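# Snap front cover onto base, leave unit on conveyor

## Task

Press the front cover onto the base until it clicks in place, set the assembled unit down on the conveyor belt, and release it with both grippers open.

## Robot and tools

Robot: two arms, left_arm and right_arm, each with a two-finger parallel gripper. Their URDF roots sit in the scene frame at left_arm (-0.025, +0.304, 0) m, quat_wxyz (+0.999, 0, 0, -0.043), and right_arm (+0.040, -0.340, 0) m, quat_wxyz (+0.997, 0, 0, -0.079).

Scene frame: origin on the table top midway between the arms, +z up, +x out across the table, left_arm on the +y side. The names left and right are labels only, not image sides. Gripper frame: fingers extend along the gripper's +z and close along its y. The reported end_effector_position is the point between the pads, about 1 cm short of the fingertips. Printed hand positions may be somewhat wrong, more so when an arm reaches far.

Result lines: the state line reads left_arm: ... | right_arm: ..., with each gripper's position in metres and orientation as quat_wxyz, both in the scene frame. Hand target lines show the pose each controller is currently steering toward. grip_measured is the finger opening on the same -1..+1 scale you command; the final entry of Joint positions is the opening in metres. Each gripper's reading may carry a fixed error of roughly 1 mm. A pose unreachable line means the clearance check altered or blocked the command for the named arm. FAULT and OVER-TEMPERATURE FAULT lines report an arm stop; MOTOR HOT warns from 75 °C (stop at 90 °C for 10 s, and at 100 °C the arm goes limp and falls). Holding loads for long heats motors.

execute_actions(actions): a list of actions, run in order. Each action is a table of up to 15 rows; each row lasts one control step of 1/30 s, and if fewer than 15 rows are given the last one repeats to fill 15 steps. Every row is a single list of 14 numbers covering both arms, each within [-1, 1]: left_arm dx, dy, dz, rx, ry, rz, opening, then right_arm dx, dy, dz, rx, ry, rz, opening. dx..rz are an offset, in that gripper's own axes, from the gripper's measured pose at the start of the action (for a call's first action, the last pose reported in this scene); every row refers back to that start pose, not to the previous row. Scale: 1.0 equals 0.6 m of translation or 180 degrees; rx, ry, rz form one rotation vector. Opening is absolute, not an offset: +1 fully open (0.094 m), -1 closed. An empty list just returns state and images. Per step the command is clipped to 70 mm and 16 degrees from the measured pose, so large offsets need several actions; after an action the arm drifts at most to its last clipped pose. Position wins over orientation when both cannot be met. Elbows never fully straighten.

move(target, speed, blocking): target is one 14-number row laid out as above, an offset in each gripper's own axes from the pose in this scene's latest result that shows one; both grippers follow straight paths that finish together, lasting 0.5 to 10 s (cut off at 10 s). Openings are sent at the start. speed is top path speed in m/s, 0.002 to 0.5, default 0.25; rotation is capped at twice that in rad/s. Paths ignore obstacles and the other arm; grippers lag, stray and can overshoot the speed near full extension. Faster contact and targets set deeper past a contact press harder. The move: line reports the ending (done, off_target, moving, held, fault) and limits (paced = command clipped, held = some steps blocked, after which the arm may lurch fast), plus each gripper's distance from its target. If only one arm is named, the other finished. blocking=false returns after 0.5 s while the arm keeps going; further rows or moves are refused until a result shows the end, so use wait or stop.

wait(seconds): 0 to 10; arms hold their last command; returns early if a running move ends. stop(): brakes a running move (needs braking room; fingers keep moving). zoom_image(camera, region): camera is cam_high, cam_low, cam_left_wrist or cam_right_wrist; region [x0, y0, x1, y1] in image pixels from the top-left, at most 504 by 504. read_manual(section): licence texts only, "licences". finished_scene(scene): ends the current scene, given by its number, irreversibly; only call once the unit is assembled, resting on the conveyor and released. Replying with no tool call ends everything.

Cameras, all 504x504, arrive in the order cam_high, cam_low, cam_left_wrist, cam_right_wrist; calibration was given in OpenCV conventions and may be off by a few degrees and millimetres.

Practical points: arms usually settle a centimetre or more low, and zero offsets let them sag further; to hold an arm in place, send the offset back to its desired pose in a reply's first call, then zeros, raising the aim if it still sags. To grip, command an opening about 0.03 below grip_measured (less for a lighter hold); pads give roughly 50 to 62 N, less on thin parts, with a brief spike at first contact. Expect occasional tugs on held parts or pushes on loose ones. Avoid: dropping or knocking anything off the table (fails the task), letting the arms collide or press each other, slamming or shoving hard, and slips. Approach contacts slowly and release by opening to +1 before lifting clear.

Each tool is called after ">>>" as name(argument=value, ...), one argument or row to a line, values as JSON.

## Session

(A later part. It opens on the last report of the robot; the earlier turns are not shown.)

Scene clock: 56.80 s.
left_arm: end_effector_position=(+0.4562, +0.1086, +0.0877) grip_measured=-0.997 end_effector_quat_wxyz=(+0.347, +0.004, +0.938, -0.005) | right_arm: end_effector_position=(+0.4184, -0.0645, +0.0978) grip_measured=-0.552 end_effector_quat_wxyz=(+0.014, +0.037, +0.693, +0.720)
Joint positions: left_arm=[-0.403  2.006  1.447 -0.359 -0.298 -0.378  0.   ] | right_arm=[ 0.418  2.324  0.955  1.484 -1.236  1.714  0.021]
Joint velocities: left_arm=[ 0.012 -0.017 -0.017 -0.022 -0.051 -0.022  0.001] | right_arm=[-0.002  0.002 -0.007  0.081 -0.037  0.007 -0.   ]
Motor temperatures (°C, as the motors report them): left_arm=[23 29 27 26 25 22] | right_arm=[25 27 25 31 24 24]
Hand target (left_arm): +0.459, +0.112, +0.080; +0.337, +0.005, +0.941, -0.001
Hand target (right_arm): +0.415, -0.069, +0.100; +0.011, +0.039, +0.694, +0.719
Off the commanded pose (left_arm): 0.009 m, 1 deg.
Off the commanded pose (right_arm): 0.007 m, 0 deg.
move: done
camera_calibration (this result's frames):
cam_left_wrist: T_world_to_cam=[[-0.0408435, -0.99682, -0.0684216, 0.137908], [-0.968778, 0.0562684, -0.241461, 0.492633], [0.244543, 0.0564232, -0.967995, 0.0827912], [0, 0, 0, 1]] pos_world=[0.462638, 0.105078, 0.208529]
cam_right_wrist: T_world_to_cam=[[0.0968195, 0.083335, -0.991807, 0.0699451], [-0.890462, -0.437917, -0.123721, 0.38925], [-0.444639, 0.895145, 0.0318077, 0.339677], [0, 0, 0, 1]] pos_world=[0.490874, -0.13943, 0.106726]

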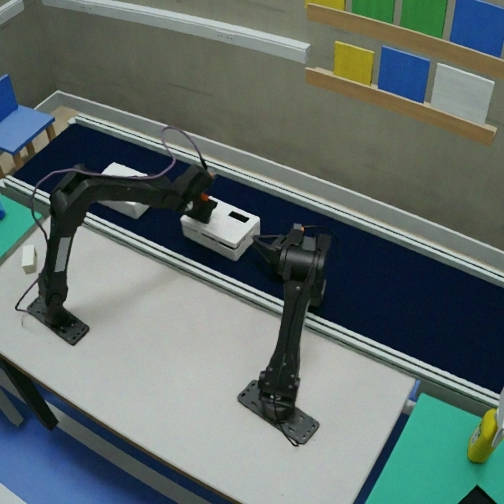

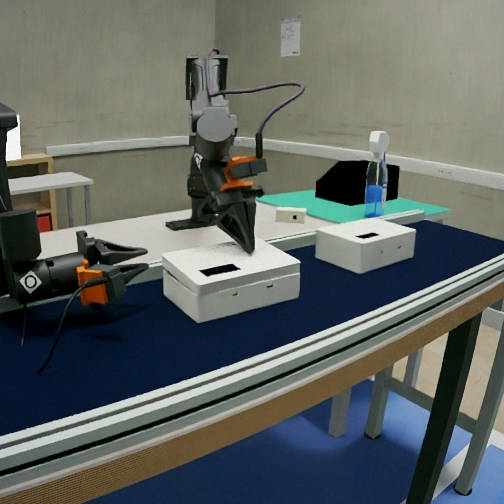

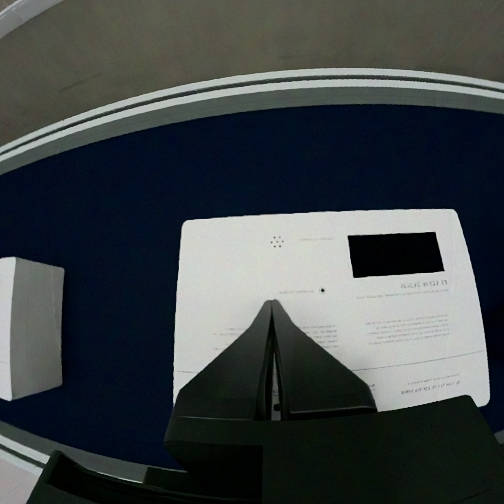

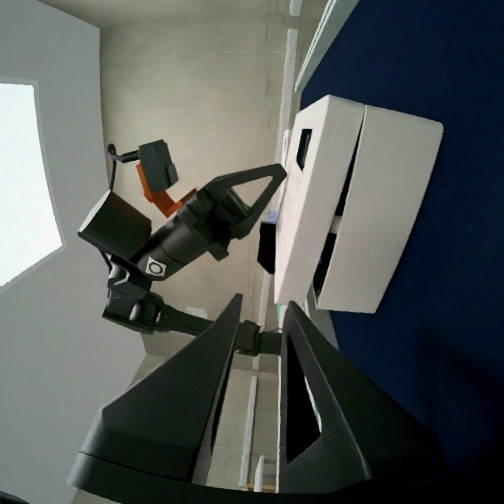

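>>> move(
  target=[0.044,-0.075,-0.082,0,0,0,-1, 0,0.005,0,0,0,0,-0.55],
  speed=0.1,
)

>>> move(
  target=[0.033,0,0.038,0,0,0,-1, 0,0,0,0,0,0,-0.55],
  speed=0.03,
)

>>> zoom_image(
  camera="cam_high",
  region=[150, 160, 310, 280],
)

Scene clock: 58.30 s.
left_arm: end_effector_position=(+0.4086, +0.0574, +0.1056) grip_measured=-0.997 end_effector_quat_wxyz=(+0.347, +0.008, +0.938, -0.016) | right_arm: end_effector_position=(+0.4181, -0.0645, +0.0978) grip_measured=-0.552 end_effector_quat_wxyz=(+0.013, +0.037, +0.693, +0.720)
Joint positions: left_arm=[-0.564  1.937  1.429 -0.444 -0.372 -0.511  0.   ] | right_arm=[ 0.418  2.324  0.955  1.484 -1.238  1.715  0.021]
Joint velocities: left_arm=[-0.002 -0.007  0.002 -0.037 -0.051  0.022 -0.001] | right_arm=[-0.002  0.007 -0.007  0.007 -0.066 -0.081 -0.001]
Motor temperatures (°C, as the motors report them): left_arm=[23 29 27 26 25 22] | right_arm=[25 27 25 31 24 24]
Hand target (left_arm): +0.404, +0.063, +0.108; +0.346, +0.003, +0.938, -0.005
Hand target (right_arm): +0.419, -0.065, +0.101; +0.013, +0.037, +0.693, +0.720
Off the commanded pose (left_arm): 0.009 m, 1 deg.
Off the commanded pose (right_arm): 0.003 m, 0 deg.
move: done
camera_calibration (this result's frames):
cam_left_wrist: T_world_to_cam=[[-0.0571527, -0.997072, -0.0508062, 0.0909781], [-0.967833, 0.0678221, -0.242279, 0.452687], [0.245015, 0.035325, -0.968876, 0.11576], [0, 0, 0, 1]] pos_world=[0.414962, 0.0559203, 0.226456]
cam_right_wrist: T_world_to_cam=[[0.0959603, 0.0833661, -0.991888, 0.0703084], [-0.889704, -0.439648, -0.123026, 0.38846], [-0.446338, 0.894293, 0.0319824, 0.340144], [0, 0, 0, 1]] pos_world=[0.490687, -0.139264, 0.10665]

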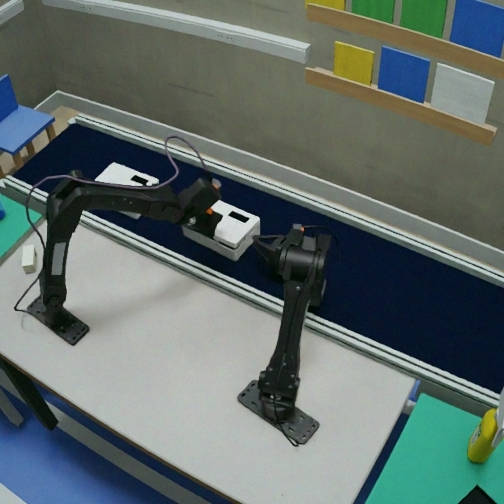

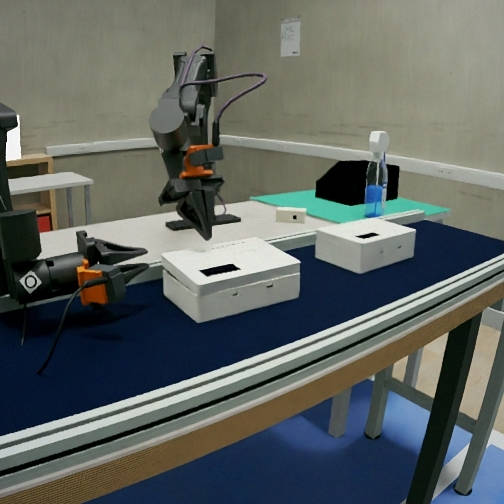

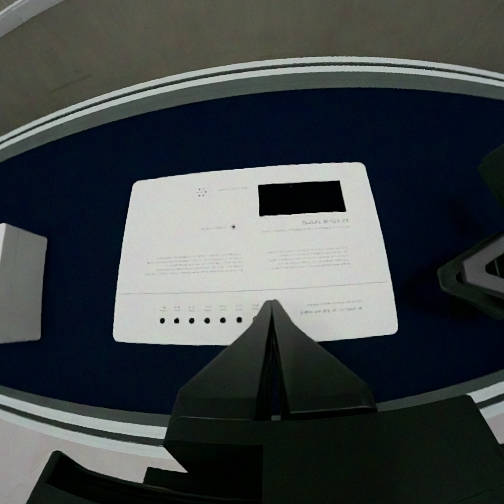

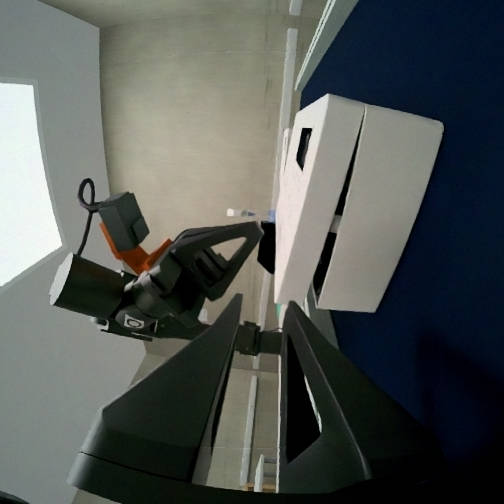

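Scene clock: 59.53 s.
left_arm: end_effector_position=(+0.4119, +0.0550, +0.0919) grip_measured=-0.997 end_effector_quat_wxyz=(+0.360, +0.005, +0.933, -0.026) | right_arm: end_effector_position=(+0.4181, -0.0645, +0.0978) grip_measured=-0.552 end_effector_quat_wxyz=(+0.013, +0.037, +0.693, +0.720)
Joint positions: left_arm=[-0.564  1.95   1.37  -0.338 -0.373 -0.511  0.   ] | right_arm=[ 0.418  2.324  0.955  1.484 -1.238  1.715  0.021]
Joint velocities: left_arm=[-0.007  0.002  0.007  0.007 -0.051 -0.051 -0.   ] | right_arm=[-0.012 -0.012 -0.007  0.022 -0.007 -0.051 -0.001]
Motor temperatures (°C, as the motors report them): left_arm=[23 29 27 26 25 22] | right_arm=[25 28 25 31 24 24]
Hand target (left_arm): +0.408, +0.057, +0.076; +0.347, +0.008, +0.938, -0.016
Hand target (right_arm): +0.418, -0.064, +0.098; +0.013, +0.037, +0.693, +0.720
Off the commanded pose (left_arm): 0.017 m, 2 deg.
Off the commanded pose (right_arm): 0.000 m, 0 deg.
move: off_target (left_arm)
camera_calibration (this result's frames):
cam_left_wrist: T_world_to_cam=[[-0.05556, -0.99793, -0.0323819, 0.0857966], [-0.960836, 0.0622571, -0.270034, 0.452758], [0.271491, 0.0161106, -0.962306, 0.0913265], [0, 0, 0, 1]] pos_world=[0.414999, 0.0559602, 0.212922]
cam_right_wrist: T_world_to_cam=[[0.0959603, 0.0833661, -0.991888, 0.0703084], [-0.889704, -0.439648, -0.123026, 0.38846], [-0.446338, 0.894293, 0.0319824, 0.340144], [0, 0, 0, 1]] pos_world=[0.490687, -0.139264, 0.10665]

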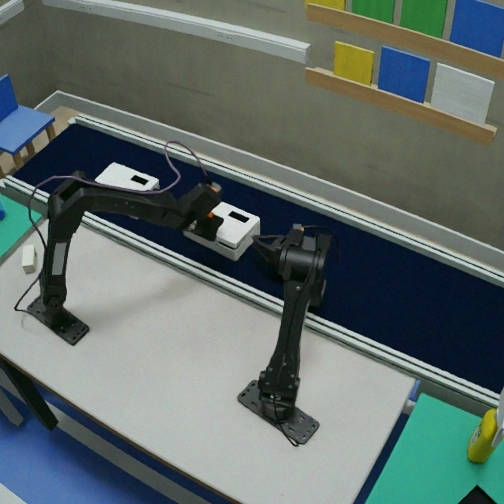

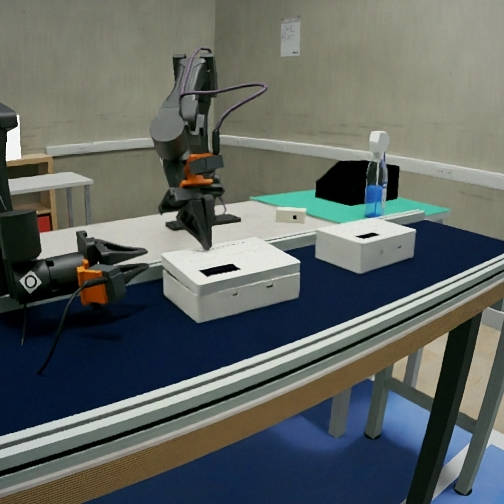

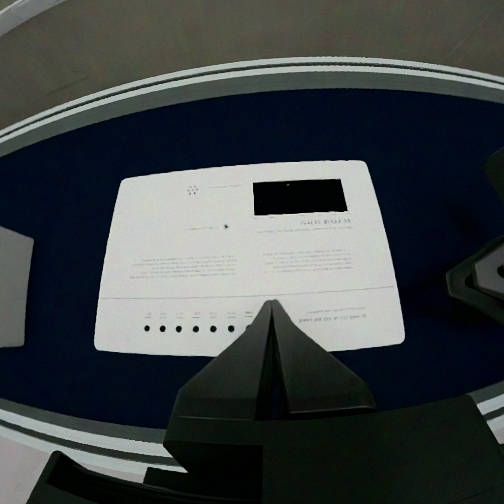

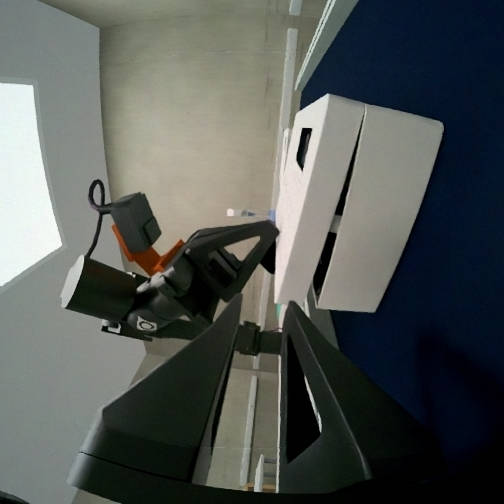

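Region (150, 160, 310, 280) of cam_high's 504x504 image, scaled by 3.150, with more detail than that image has; it fills the top 378 rows of this view, and the rest is white.

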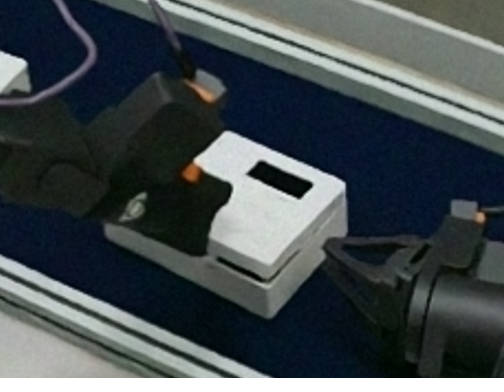

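>>> zoom_image(
  camera="cam_right_wrist",
  region=[250, 80, 460, 330],
)

Region (250, 80, 460, 330) of cam_right_wrist's 504x504 image, scaled by 2.016, with more detail than that image has; it fills the left 423 columns of this view, and the rest is white.

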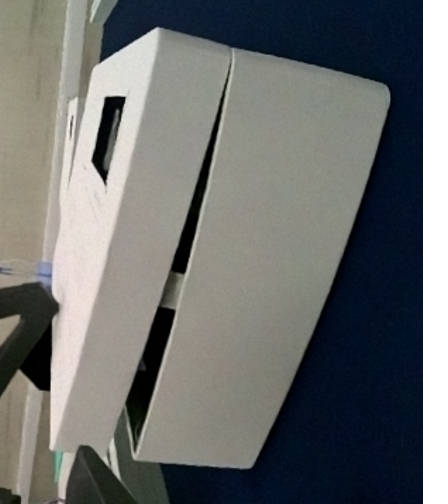

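>>> move(
  target=[0.0475,0.088,-0.075,0,0,0,-1, 0,0.003,0,0,0,0,-0.55],
  speed=0.1,
)

>>> zoom_image(
  camera="cam_left_wrist",
  region=[100, 150, 450, 400],
)

Scene clock: 61.10 s.
left_arm: end_effector_position=(+0.3623, +0.1056, +0.1033) grip_measured=-0.997 end_effector_quat_wxyz=(+0.357, +0.005, +0.934, -0.023) | right_arm: end_effector_position=(+0.4181, -0.0645, +0.0978) grip_measured=-0.552 end_effector_quat_wxyz=(+0.013, +0.037, +0.693, +0.720)
Joint positions: left_arm=[-0.533  1.687  1.086 -0.316 -0.356 -0.486  0.   ] | right_arm=[ 0.418  2.324  0.955  1.484 -1.238  1.715  0.021]
Joint velocities: left_arm=[-0.002 -0.007  0.002  0.007  0.007  0.007 -0.   ] | right_arm=[ 0.007 -0.007 -0.012  0.007 -0.037 -0.022 -0.   ]
Motor temperatures (°C, as the motors report them): left_arm=[23 29 27 26 25 22] | right_arm=[25 28 25 31 24 24]
Hand target (left_arm): +0.362, +0.109, +0.106; +0.360, +0.005, +0.933, -0.025
Hand target (right_arm): +0.418, -0.065, +0.100; +0.013, +0.037, +0.693, +0.720
Off the commanded pose (left_arm): 0.004 m, 0 deg.
Off the commanded pose (right_arm): 0.002 m, 0 deg.
move: done
camera_calibration (this result's frames):
cam_left_wrist: T_world_to_cam=[[-0.0535972, -0.997867, -0.0372553, 0.133712], [-0.962379, 0.0615714, -0.264642, 0.405098], [0.266371, 0.0216697, -0.963627, 0.116329], [0, 0, 0, 1]] pos_world=[0.366038, 0.105963, 0.224285]
cam_right_wrist: T_world_to_cam=[[0.0959603, 0.0833661, -0.991888, 0.0703084], [-0.889704, -0.439648, -0.123026, 0.38846], [-0.446338, 0.894293, 0.0319824, 0.340144], [0, 0, 0, 1]] pos_world=[0.490687, -0.139264, 0.10665]

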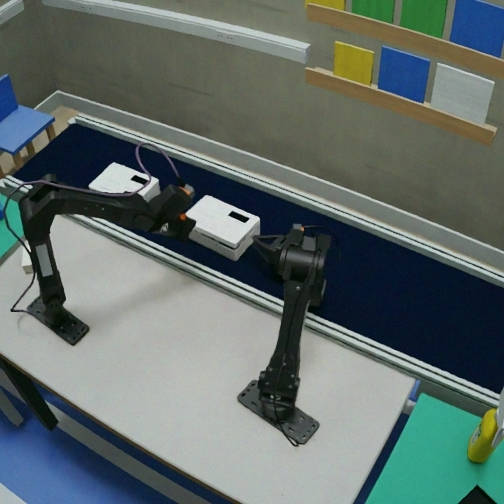

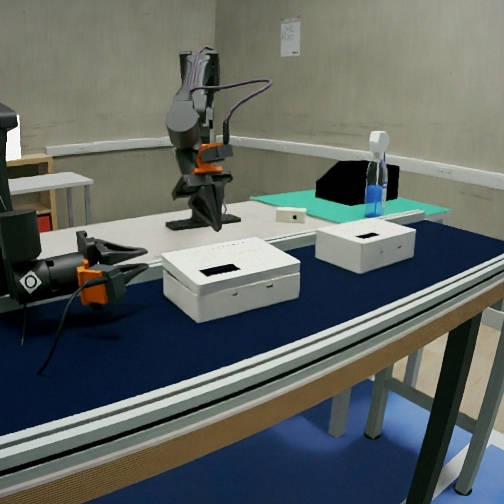

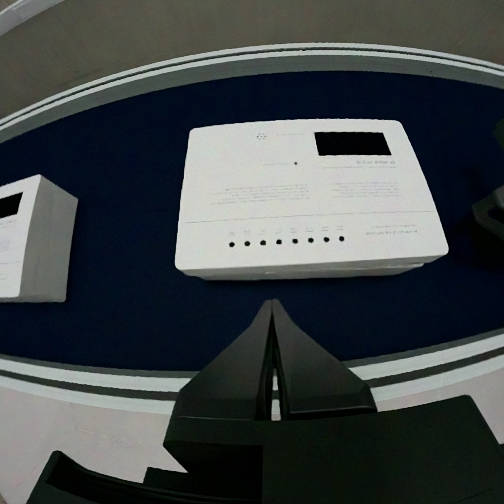

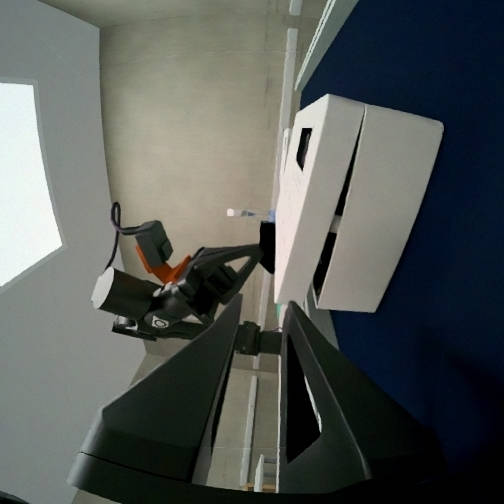

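Region (100, 150, 450, 400) of cam_left_wrist's 504x504 image, scaled by 1.440, with more detail than that image has; it fills the top 360 rows of this view, and the rest is white.

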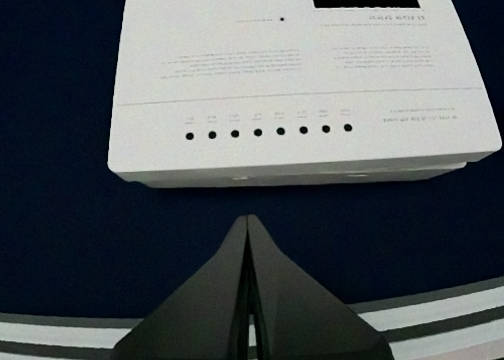

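>>> move(
  target=[0.027,0,0.030,0,0,0,-1, 0,0.003,0,0,0,0,-0.55],
  speed=0.05,
)

>>> move(
  target=[-0.031,0,0.028,0,0,0,-1, 0,0,0,0,0,0,-0.55],
  speed=0.02,
)

Scene clock: 62.30 s.
left_arm: end_effector_position=(+0.3630, +0.1048, +0.0834) grip_measured=-0.997 end_effector_quat_wxyz=(+0.358, +0.005, +0.933, -0.024) | right_arm: end_effector_position=(+0.4181, -0.0645, +0.0978) grip_measured=-0.552 end_effector_quat_wxyz=(+0.013, +0.037, +0.693, +0.720)
Joint positions: left_arm=[-0.533  1.72   1.036 -0.231 -0.355 -0.485  0.   ] | right_arm=[ 0.418  2.324  0.955  1.484 -1.238  1.715  0.021]
Joint velocities: left_arm=[ 0.012 -0.002 -0.017  0.037  0.022 -0.037 -0.001] | right_arm=[ 0.002 -0.007 -0.012 -0.051 -0.037 -0.007  0.   ]
Motor temperatures (°C, as the motors report them): left_arm=[23 29 27 26 25 22] | right_arm=[25 28 25 31 24 24]
Hand target (left_arm): +0.362, +0.105, +0.079; +0.357, +0.005, +0.934, -0.023
Hand target (right_arm): +0.418, -0.065, +0.100; +0.013, +0.037, +0.693, +0.720
Off the commanded pose (left_arm): 0.004 m, 0 deg.
Off the commanded pose (right_arm): 0.002 m, 0 deg.
move: done
camera_calibration (this result's frames):
cam_left_wrist: T_world_to_cam=[[-0.055036, -0.99786, -0.0353172, 0.132573], [-0.961885, 0.0624742, -0.266221, 0.400375], [0.267858, 0.0193194, -0.963265, 0.0966148], [0, 0, 0, 1]] pos_world=[0.366532, 0.10541, 0.204336]
cam_right_wrist: T_world_to_cam=[[0.0959603, 0.0833661, -0.991888, 0.0703084], [-0.889704, -0.439648, -0.123026, 0.38846], [-0.446338, 0.894293, 0.0319824, 0.340144], [0, 0, 0, 1]] pos_world=[0.490687, -0.139264, 0.10665]

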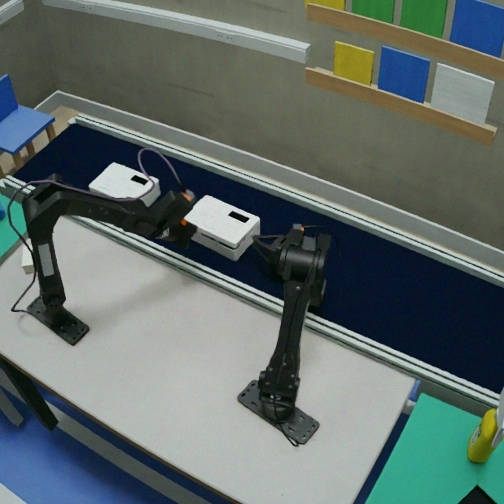

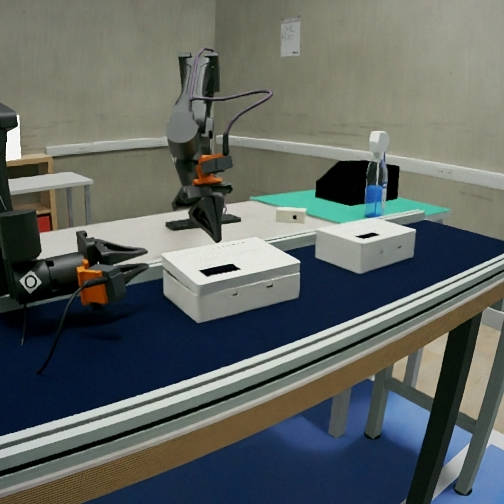

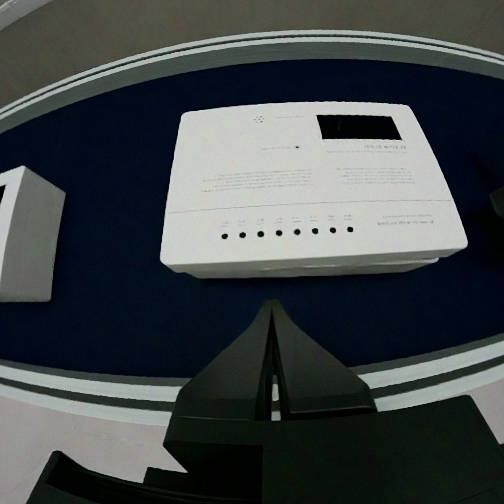

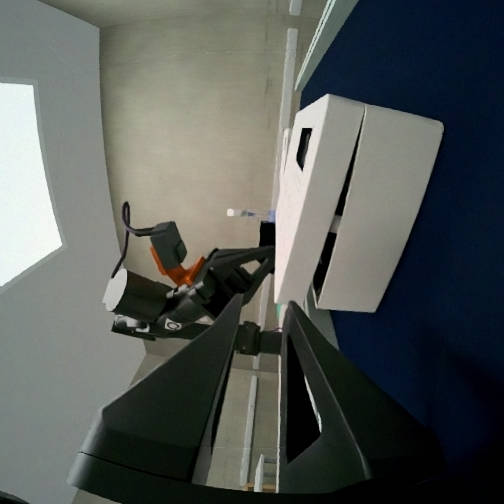

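Scene clock: 63.77 s.
left_arm: end_effector_position=(+0.3808, +0.1049, +0.0792) grip_measured=-0.997 end_effector_quat_wxyz=(+0.354, +0.006, +0.935, -0.021) | right_arm: end_effector_position=(+0.4181, -0.0645, +0.0978) grip_measured=-0.552 end_effector_quat_wxyz=(+0.013, +0.037, +0.693, +0.720)
Joint positions: left_arm=[-0.503  1.782  1.097 -0.231 -0.338 -0.46   0.   ] | right_arm=[ 0.418  2.324  0.955  1.484 -1.238  1.715  0.021]
Joint velocities: left_arm=[-0.007  0.007 -0.012 -0.007  0.007 -0.007  0.   ] | right_arm=[ 0.017  0.002 -0.007  0.022 -0.022  0.007 -0.001]
Motor temperatures (°C, as the motors report them): left_arm=[23 28 27 27 25 22] | right_arm=[25 28 25 31 24 24]
Hand target (left_arm): +0.388, +0.105, +0.083; +0.358, +0.005, +0.933, -0.024
Hand target (right_arm): +0.418, -0.064, +0.098; +0.013, +0.037, +0.693, +0.720
Off the commanded pose (left_arm): 0.008 m, 1 deg.
Off the commanded pose (right_arm): 0.000 m, 0 deg.
move: done
camera_calibration (this result's frames):
cam_left_wrist: T_world_to_cam=[[-0.0550915, -0.997626, -0.0413302, 0.134004], [-0.963864, 0.0639409, -0.258609, 0.416396], [0.260638, 0.0255895, -0.965097, 0.0900392], [0, 0, 0, 1]] pos_world=[0.385263, 0.104757, 0.200119]
cam_right_wrist: T_world_to_cam=[[0.0959603, 0.0833661, -0.991888, 0.0703084], [-0.889704, -0.439648, -0.123026, 0.38846], [-0.446338, 0.894293, 0.0319824, 0.340144], [0, 0, 0, 1]] pos_world=[0.490687, -0.139264, 0.10665]

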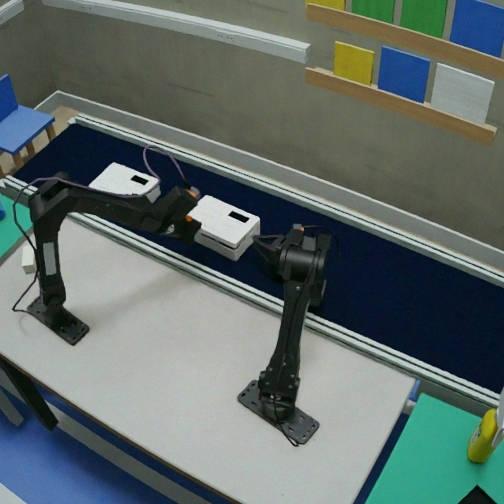

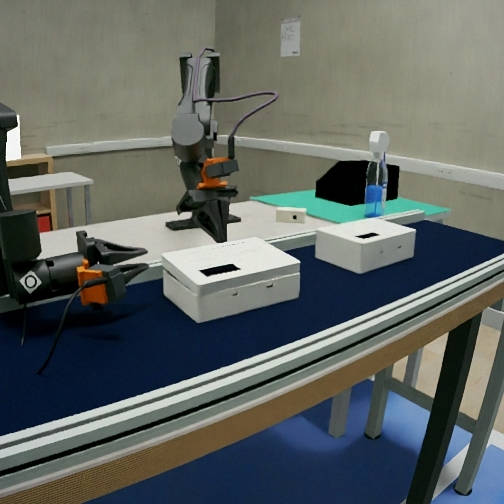

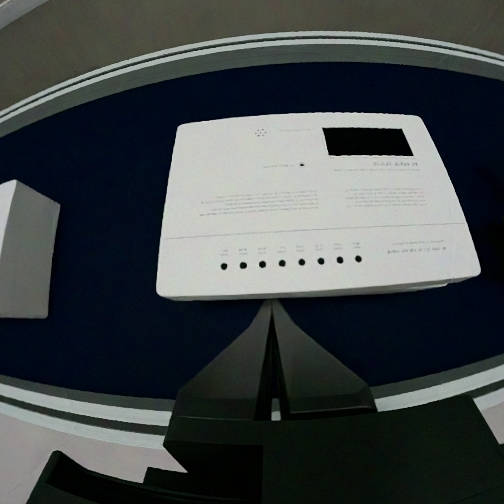

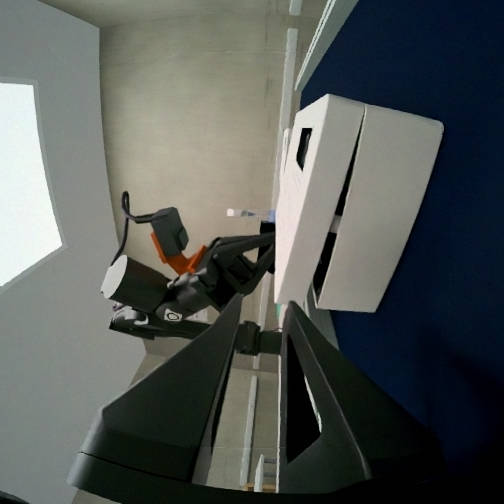

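>>> execute_actions(
  actions=[],
)

Scene clock: 64.37 s.
left_arm: end_effector_position=(+0.3807, +0.1048, +0.0791) grip_measured=-0.997 end_effector_quat_wxyz=(+0.354, +0.007, +0.935, -0.021) | right_arm: end_effector_position=(+0.4181, -0.0645, +0.0978) grip_measured=-0.552 end_effector_quat_wxyz=(+0.013, +0.037, +0.693, +0.720)
Joint positions: left_arm=[-0.503  1.782  1.097 -0.231 -0.336 -0.459  0.   ] | right_arm=[ 0.418  2.324  0.955  1.484 -1.238  1.715  0.021]
Joint velocities: left_arm=[-0.007 -0.012  0.002  0.037 -0.022 -0.007  0.   ] | right_arm=[ 0.002 -0.002 -0.007 -0.007 -0.037 -0.022  0.   ]
Motor temperatures (°C, as the motors report them): left_arm=[23 28 27 27 25 22] | right_arm=[25 28 25 31 24 24]
Hand target (left_arm): +0.388, +0.104, +0.083; +0.358, +0.005, +0.933, -0.024
Hand target (right_arm): +0.418, -0.064, +0.098; +0.013, +0.037, +0.693, +0.720
Off the commanded pose (left_arm): 0.008 m, 1 deg.
Off the commanded pose (right_arm): 0.000 m, 0 deg.
camera_calibration (this result's frames):
cam_left_wrist: T_world_to_cam=[[-0.0563761, -0.997565, -0.0410548, 0.134276], [-0.963903, 0.0650988, -0.258172, 0.416183], [0.260216, 0.0250181, -0.965226, 0.0902417], [0, 0, 0, 1]] pos_world=[0.385247, 0.104599, 0.200063]
cam_right_wrist: T_world_to_cam=[[0.0959603, 0.0833661, -0.991888, 0.0703084], [-0.889704, -0.439648, -0.123026, 0.38846], [-0.446338, 0.894293, 0.0319824, 0.340144], [0, 0, 0, 1]] pos_world=[0.490687, -0.139264, 0.10665]

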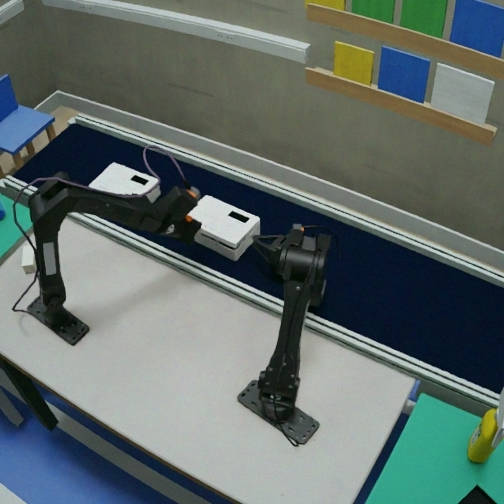

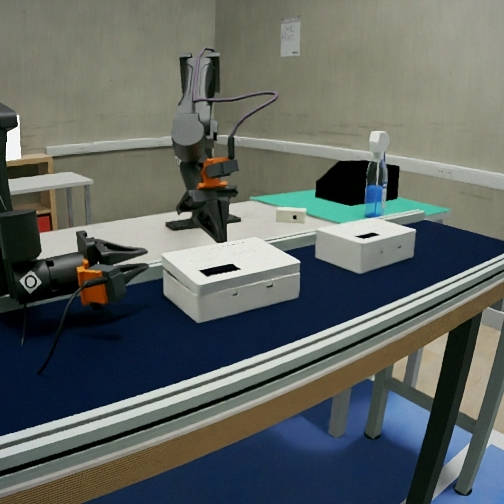

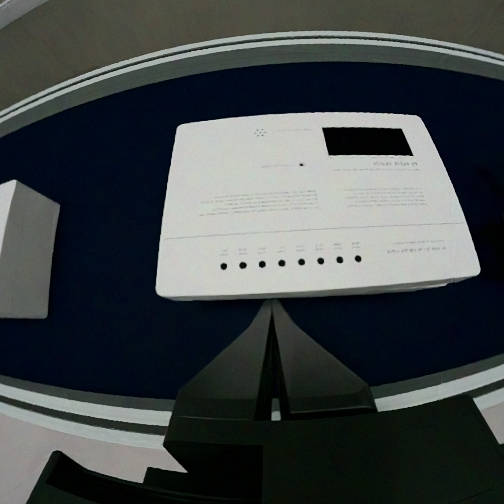

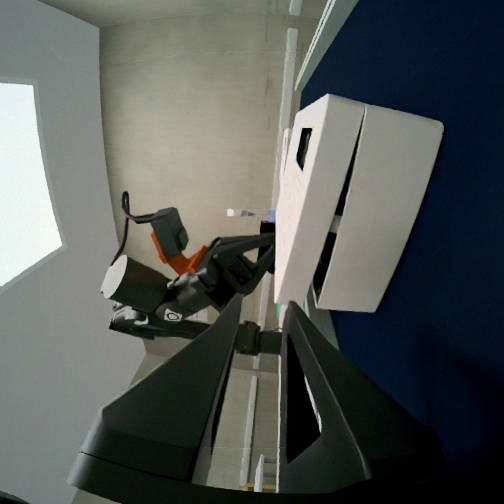

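>>> move(
  target=[-0.022,0,0.012,0,0,0,-1, 0,0,0,0,0,0,-0.55],
  speed=0.02,
)

>>> zoom_image(
  camera="cam_high",
  region=[150,160,310,280],
)

Scene clock: 65.43 s.
left_arm: end_effector_position=(+0.3880, +0.1037, +0.0779) grip_measured=-0.997 end_effector_quat_wxyz=(+0.351, +0.008, +0.936, -0.021) | right_arm: end_effector_position=(+0.4181, -0.0645, +0.0978) grip_measured=-0.552 end_effector_quat_wxyz=(+0.013, +0.037, +0.693, +0.720)
Joint positions: left_arm=[-0.493  1.809  1.13  -0.24  -0.327 -0.449  0.   ] | right_arm=[ 0.418  2.324  0.955  1.484 -1.238  1.715  0.021]
Joint velocities: left_arm=[ 0.007 -0.012 -0.022 -0.022 -0.066  0.007  0.   ] | right_arm=[-0.002  0.002  0.002  0.007  0.095 -0.007 -0.   ]
Motor temperatures (°C, as the motors report them): left_arm=[23 28 27 27 25 22] | right_arm=[25 28 25 31 24 24]
Hand target (left_arm): +0.395, +0.105, +0.082; +0.354, +0.007, +0.935, -0.021
Hand target (right_arm): +0.418, -0.064, +0.098; +0.013, +0.037, +0.693, +0.720
Off the commanded pose (left_arm): 0.009 m, 0 deg.
Off the commanded pose (right_arm): 0.000 m, 0 deg.
move: done
camera_calibration (this result's frames):
cam_left_wrist: T_world_to_cam=[[-0.0596367, -0.997281, -0.0432895, 0.134984], [-0.965337, 0.0686571, -0.251815, 0.422635], [0.254103, 0.0267715, -0.966807, 0.0895246], [0, 0, 0, 1]] pos_world=[0.393287, 0.103203, 0.198822]
cam_right_wrist: T_world_to_cam=[[0.0959603, 0.0833661, -0.991888, 0.0703084], [-0.889704, -0.439648, -0.123026, 0.38846], [-0.446338, 0.894293, 0.0319824, 0.340144], [0, 0, 0, 1]] pos_world=[0.490687, -0.139264, 0.10665]

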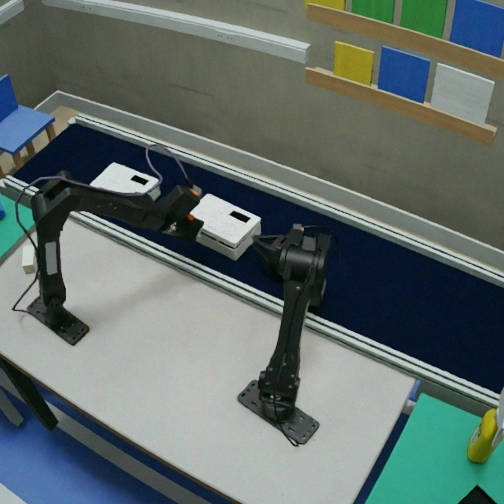

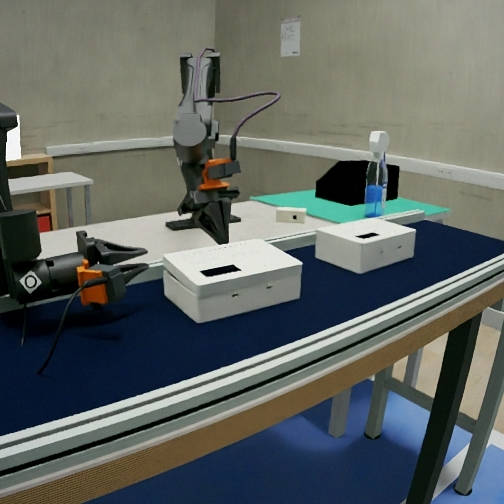

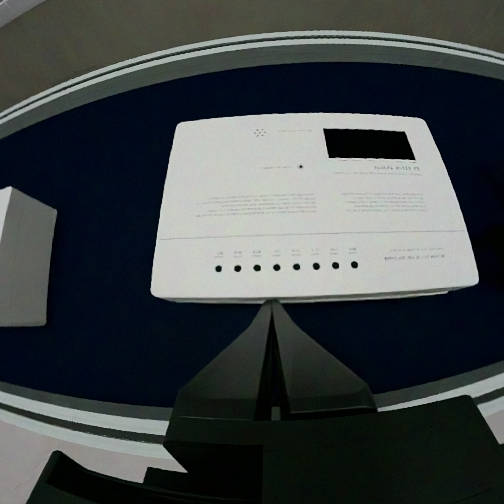

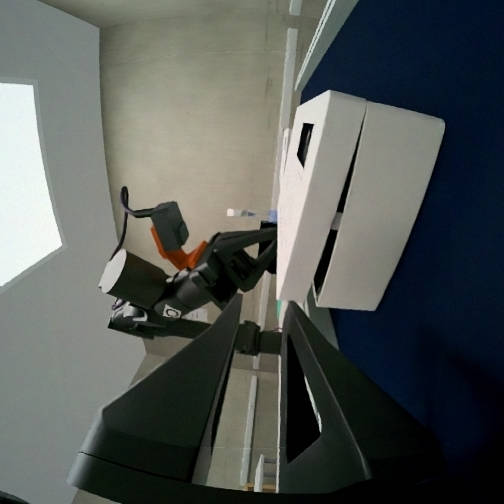

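Region (150, 160, 310, 280) of cam_high's 504x504 image, scaled by 3.150, with more detail than that image has; it fills the top 378 rows of this view, and the rest is white.

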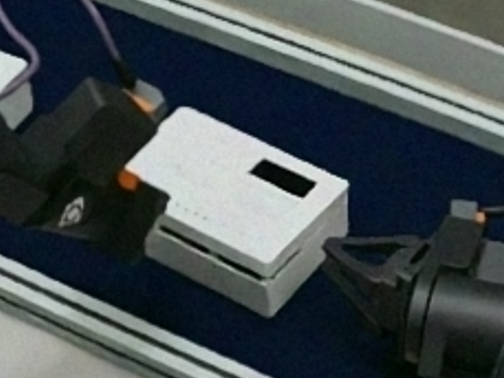

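>>> move(
  target=[-0.027,0,-0.043,0,0,0,-1, 0,0,0,0,0,0,-0.55],
  speed=0.08,
)

>>> move(
  target=[-0.04,-0.04,0.03,0,0,0,-1, 0,0,0,0,0,0,-0.55],
  speed=0.08,
)

Scene clock: 66.60 s.
left_arm: end_effector_position=(+0.3830, +0.1069, +0.0979) grip_measured=-0.997 end_effector_quat_wxyz=(+0.346, +0.010, +0.938, -0.018) | right_arm: end_effector_position=(+0.4181, -0.0645, +0.0978) grip_measured=-0.552 end_effector_quat_wxyz=(+0.013, +0.037, +0.693, +0.720)
Joint positions: left_arm=[-0.493  1.764  1.168 -0.336 -0.327 -0.448  0.   ] | right_arm=[ 0.418  2.324  0.955  1.484 -1.238  1.715  0.021]
Joint velocities: left_arm=[-0.002  0.027 -0.007 -0.051 -0.007 -0.051 -0.   ] | right_arm=[ 0.002 -0.002  0.002  0.022 -0.022 -0.007  0.   ]
Motor temperatures (°C, as the motors report them): left_arm=[23 28 27 27 25 22] | right_arm=[25 28 25 31 24 24]
Hand target (left_arm): +0.383, +0.104, +0.108; +0.351, +0.008, +0.936, -0.021
Hand target (right_arm): +0.418, -0.064, +0.098; +0.013, +0.037, +0.693, +0.720
Off the commanded pose (left_arm): 0.010 m, 1 deg.
Off the commanded pose (right_arm): 0.000 m, 0 deg.
move: done
camera_calibration (this result's frames):
cam_left_wrist: T_world_to_cam=[[-0.0606653, -0.996921, -0.0496863, 0.139725], [-0.968013, 0.0709013, -0.240674, 0.422293], [0.243456, 0.0334964, -0.969333, 0.113658], [0, 0, 0, 1]] pos_world=[0.389591, 0.105546, 0.21875]
cam_right_wrist: T_world_to_cam=[[0.0959603, 0.0833661, -0.991888, 0.0703084], [-0.889704, -0.439648, -0.123026, 0.38846], [-0.446338, 0.894293, 0.0319824, 0.340144], [0, 0, 0, 1]] pos_world=[0.490687, -0.139264, 0.10665]

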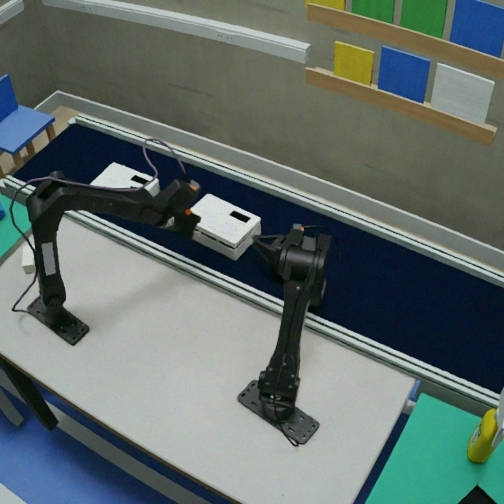

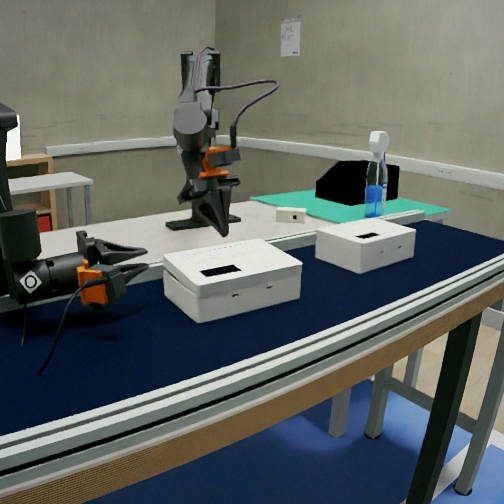

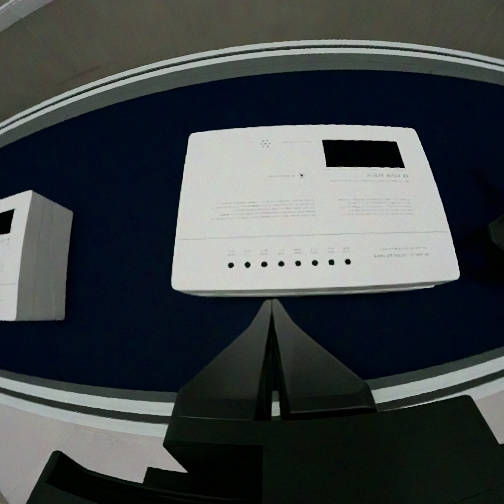

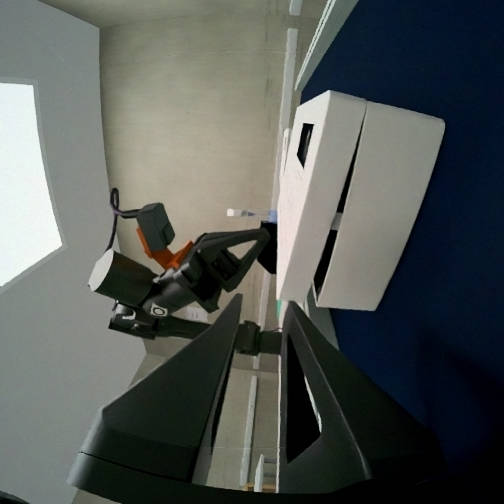

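Scene clock: 67.37 s.
left_arm: end_effector_position=(+0.4132, +0.0872, +0.0981) grip_measured=-0.997 end_effector_quat_wxyz=(+0.349, +0.008, +0.937, -0.020) | right_arm: end_effector_position=(+0.4181, -0.0645, +0.0978) grip_measured=-0.552 end_effector_quat_wxyz=(+0.013, +0.037, +0.693, +0.720)
Joint positions: left_arm=[-0.493  1.889  1.325 -0.359 -0.327 -0.449  0.   ] | right_arm=[ 0.418  2.324  0.955  1.484 -1.238  1.715  0.021]
Joint velocities: left_arm=[-0.022  0.002  0.007 -0.11  -0.066  0.022  0.001] | right_arm=[ 0.007 -0.017 -0.007  0.007  0.037  0.022 -0.   ]
Motor temperatures (°C, as the motors report them): left_arm=[23 28 27 27 25 22] | right_arm=[25 28 25 31 24 24]
Hand target (left_arm): +0.412, +0.082, +0.099; +0.346, +0.010, +0.938, -0.018
Hand target (right_arm): +0.418, -0.064, +0.098; +0.013, +0.037, +0.693, +0.720
Off the commanded pose (left_arm): 0.006 m, 0 deg.
Off the commanded pose (right_arm): 0.000 m, 0 deg.
move: done
camera_calibration (this result's frames):
cam_left_wrist: T_world_to_cam=[[-0.059485, -0.997215, -0.0449799, 0.120983], [-0.966447, 0.0688122, -0.247476, 0.453222], [0.249883, 0.0287496, -0.967849, 0.104795], [0, 0, 0, 1]] pos_world=[0.419026, 0.0864463, 0.21903]
cam_right_wrist: T_world_to_cam=[[0.0959603, 0.0833661, -0.991888, 0.0703084], [-0.889704, -0.439648, -0.123026, 0.38846], [-0.446338, 0.894293, 0.0319824, 0.340144], [0, 0, 0, 1]] pos_world=[0.490687, -0.139264, 0.10665]

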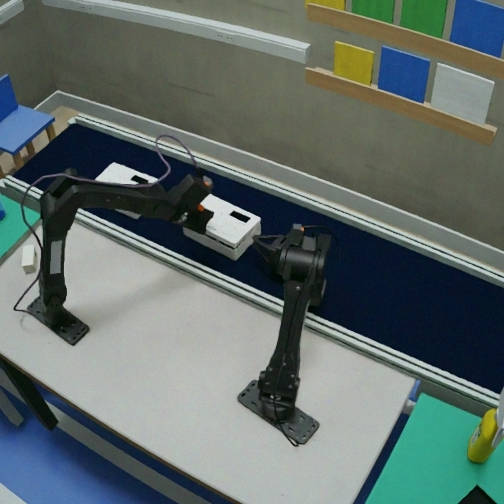

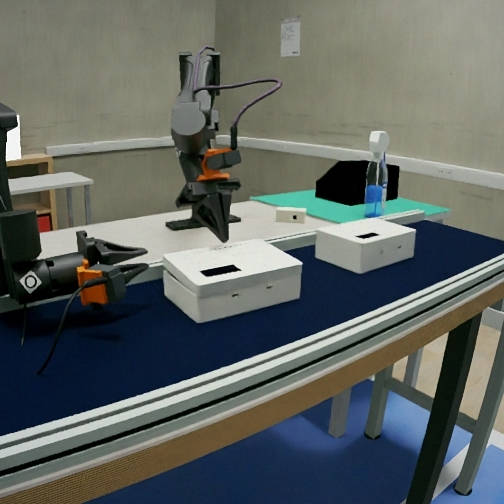

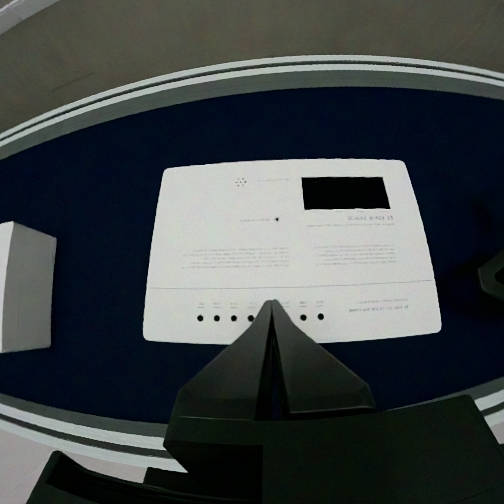

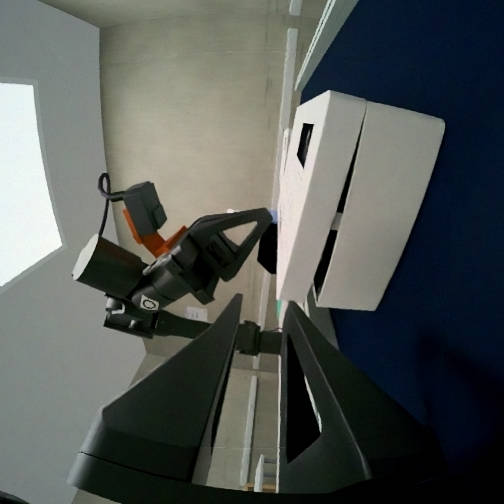

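Press down 0.028 m (world −z), slightly −x.

>>> move(
  target=[0.036,0,0.03,0,0,0,-1, 0,0,0,0,0,0,-0.55],
  speed=0.03,
)

Scene clock: 68.63 s.
left_arm: end_effector_position=(+0.4159, +0.0854, +0.0901) grip_measured=-0.997 end_effector_quat_wxyz=(+0.367, +0.004, +0.930, -0.032) | right_arm: end_effector_position=(+0.4181, -0.0645, +0.0978) grip_measured=-0.552 end_effector_quat_wxyz=(+0.013, +0.037, +0.693, +0.720)
Joint positions: left_arm=[-0.493  1.889  1.261 -0.249 -0.327 -0.45   0.   ] | right_arm=[ 0.418  2.324  0.955  1.484 -1.238  1.715  0.021]
Joint velocities: left_arm=[-0.002 -0.007 -0.027 -0.007  0.022 -0.007 -0.001] | right_arm=[ 0.002  0.002 -0.012 -0.007  0.022 -0.037 -0.   ]
Motor temperatures (°C, as the motors report them): left_arm=[23 28 27 27 25 22] | right_arm=[25 28 25 31 24 24]
Hand target (left_arm): +0.408, +0.087, +0.071; +0.349, +0.008, +0.937, -0.020
Hand target (right_arm): +0.418, -0.064, +0.098; +0.013, +0.037, +0.693, +0.720
Off the commanded pose (left_arm): 0.021 m, 3 deg.
Off the commanded pose (right_arm): 0.000 m, 0 deg.
move: off_target (left_arm)
camera_calibration (this result's frames):
cam_left_wrist: T_world_to_cam=[[-0.0578975, -0.998092, -0.021452, 0.116318], [-0.955968, 0.0616209, -0.286928, 0.453791], [0.287703, 0.00389497, -0.957712, 0.081902], [0, 0, 0, 1]] pos_world=[0.41698, 0.0878136, 0.211139]
cam_right_wrist: T_world_to_cam=[[0.0959603, 0.0833661, -0.991888, 0.0703084], [-0.889704, -0.439648, -0.123026, 0.38846], [-0.446338, 0.894293, 0.0319824, 0.340144], [0, 0, 0, 1]] pos_world=[0.490687, -0.139264, 0.10665]

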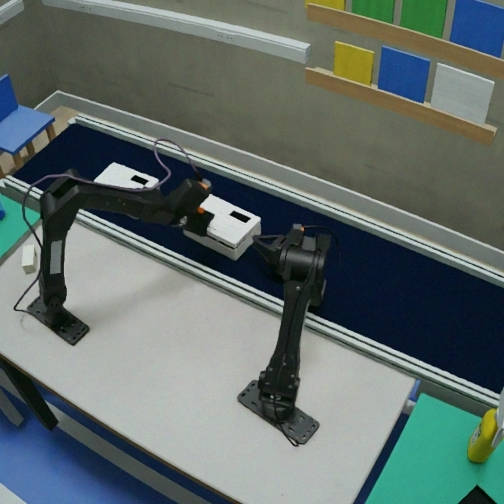

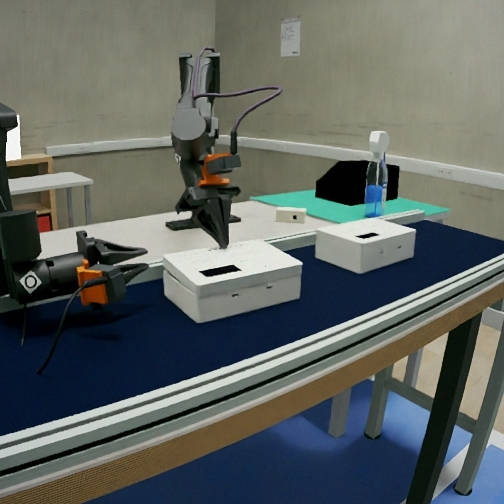

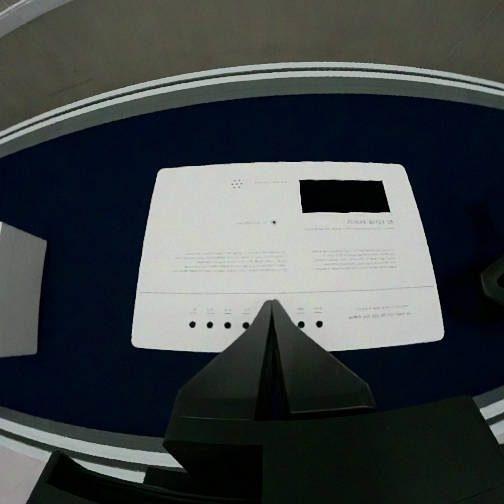

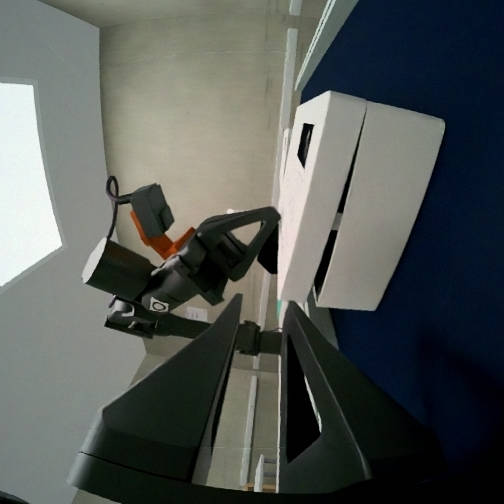

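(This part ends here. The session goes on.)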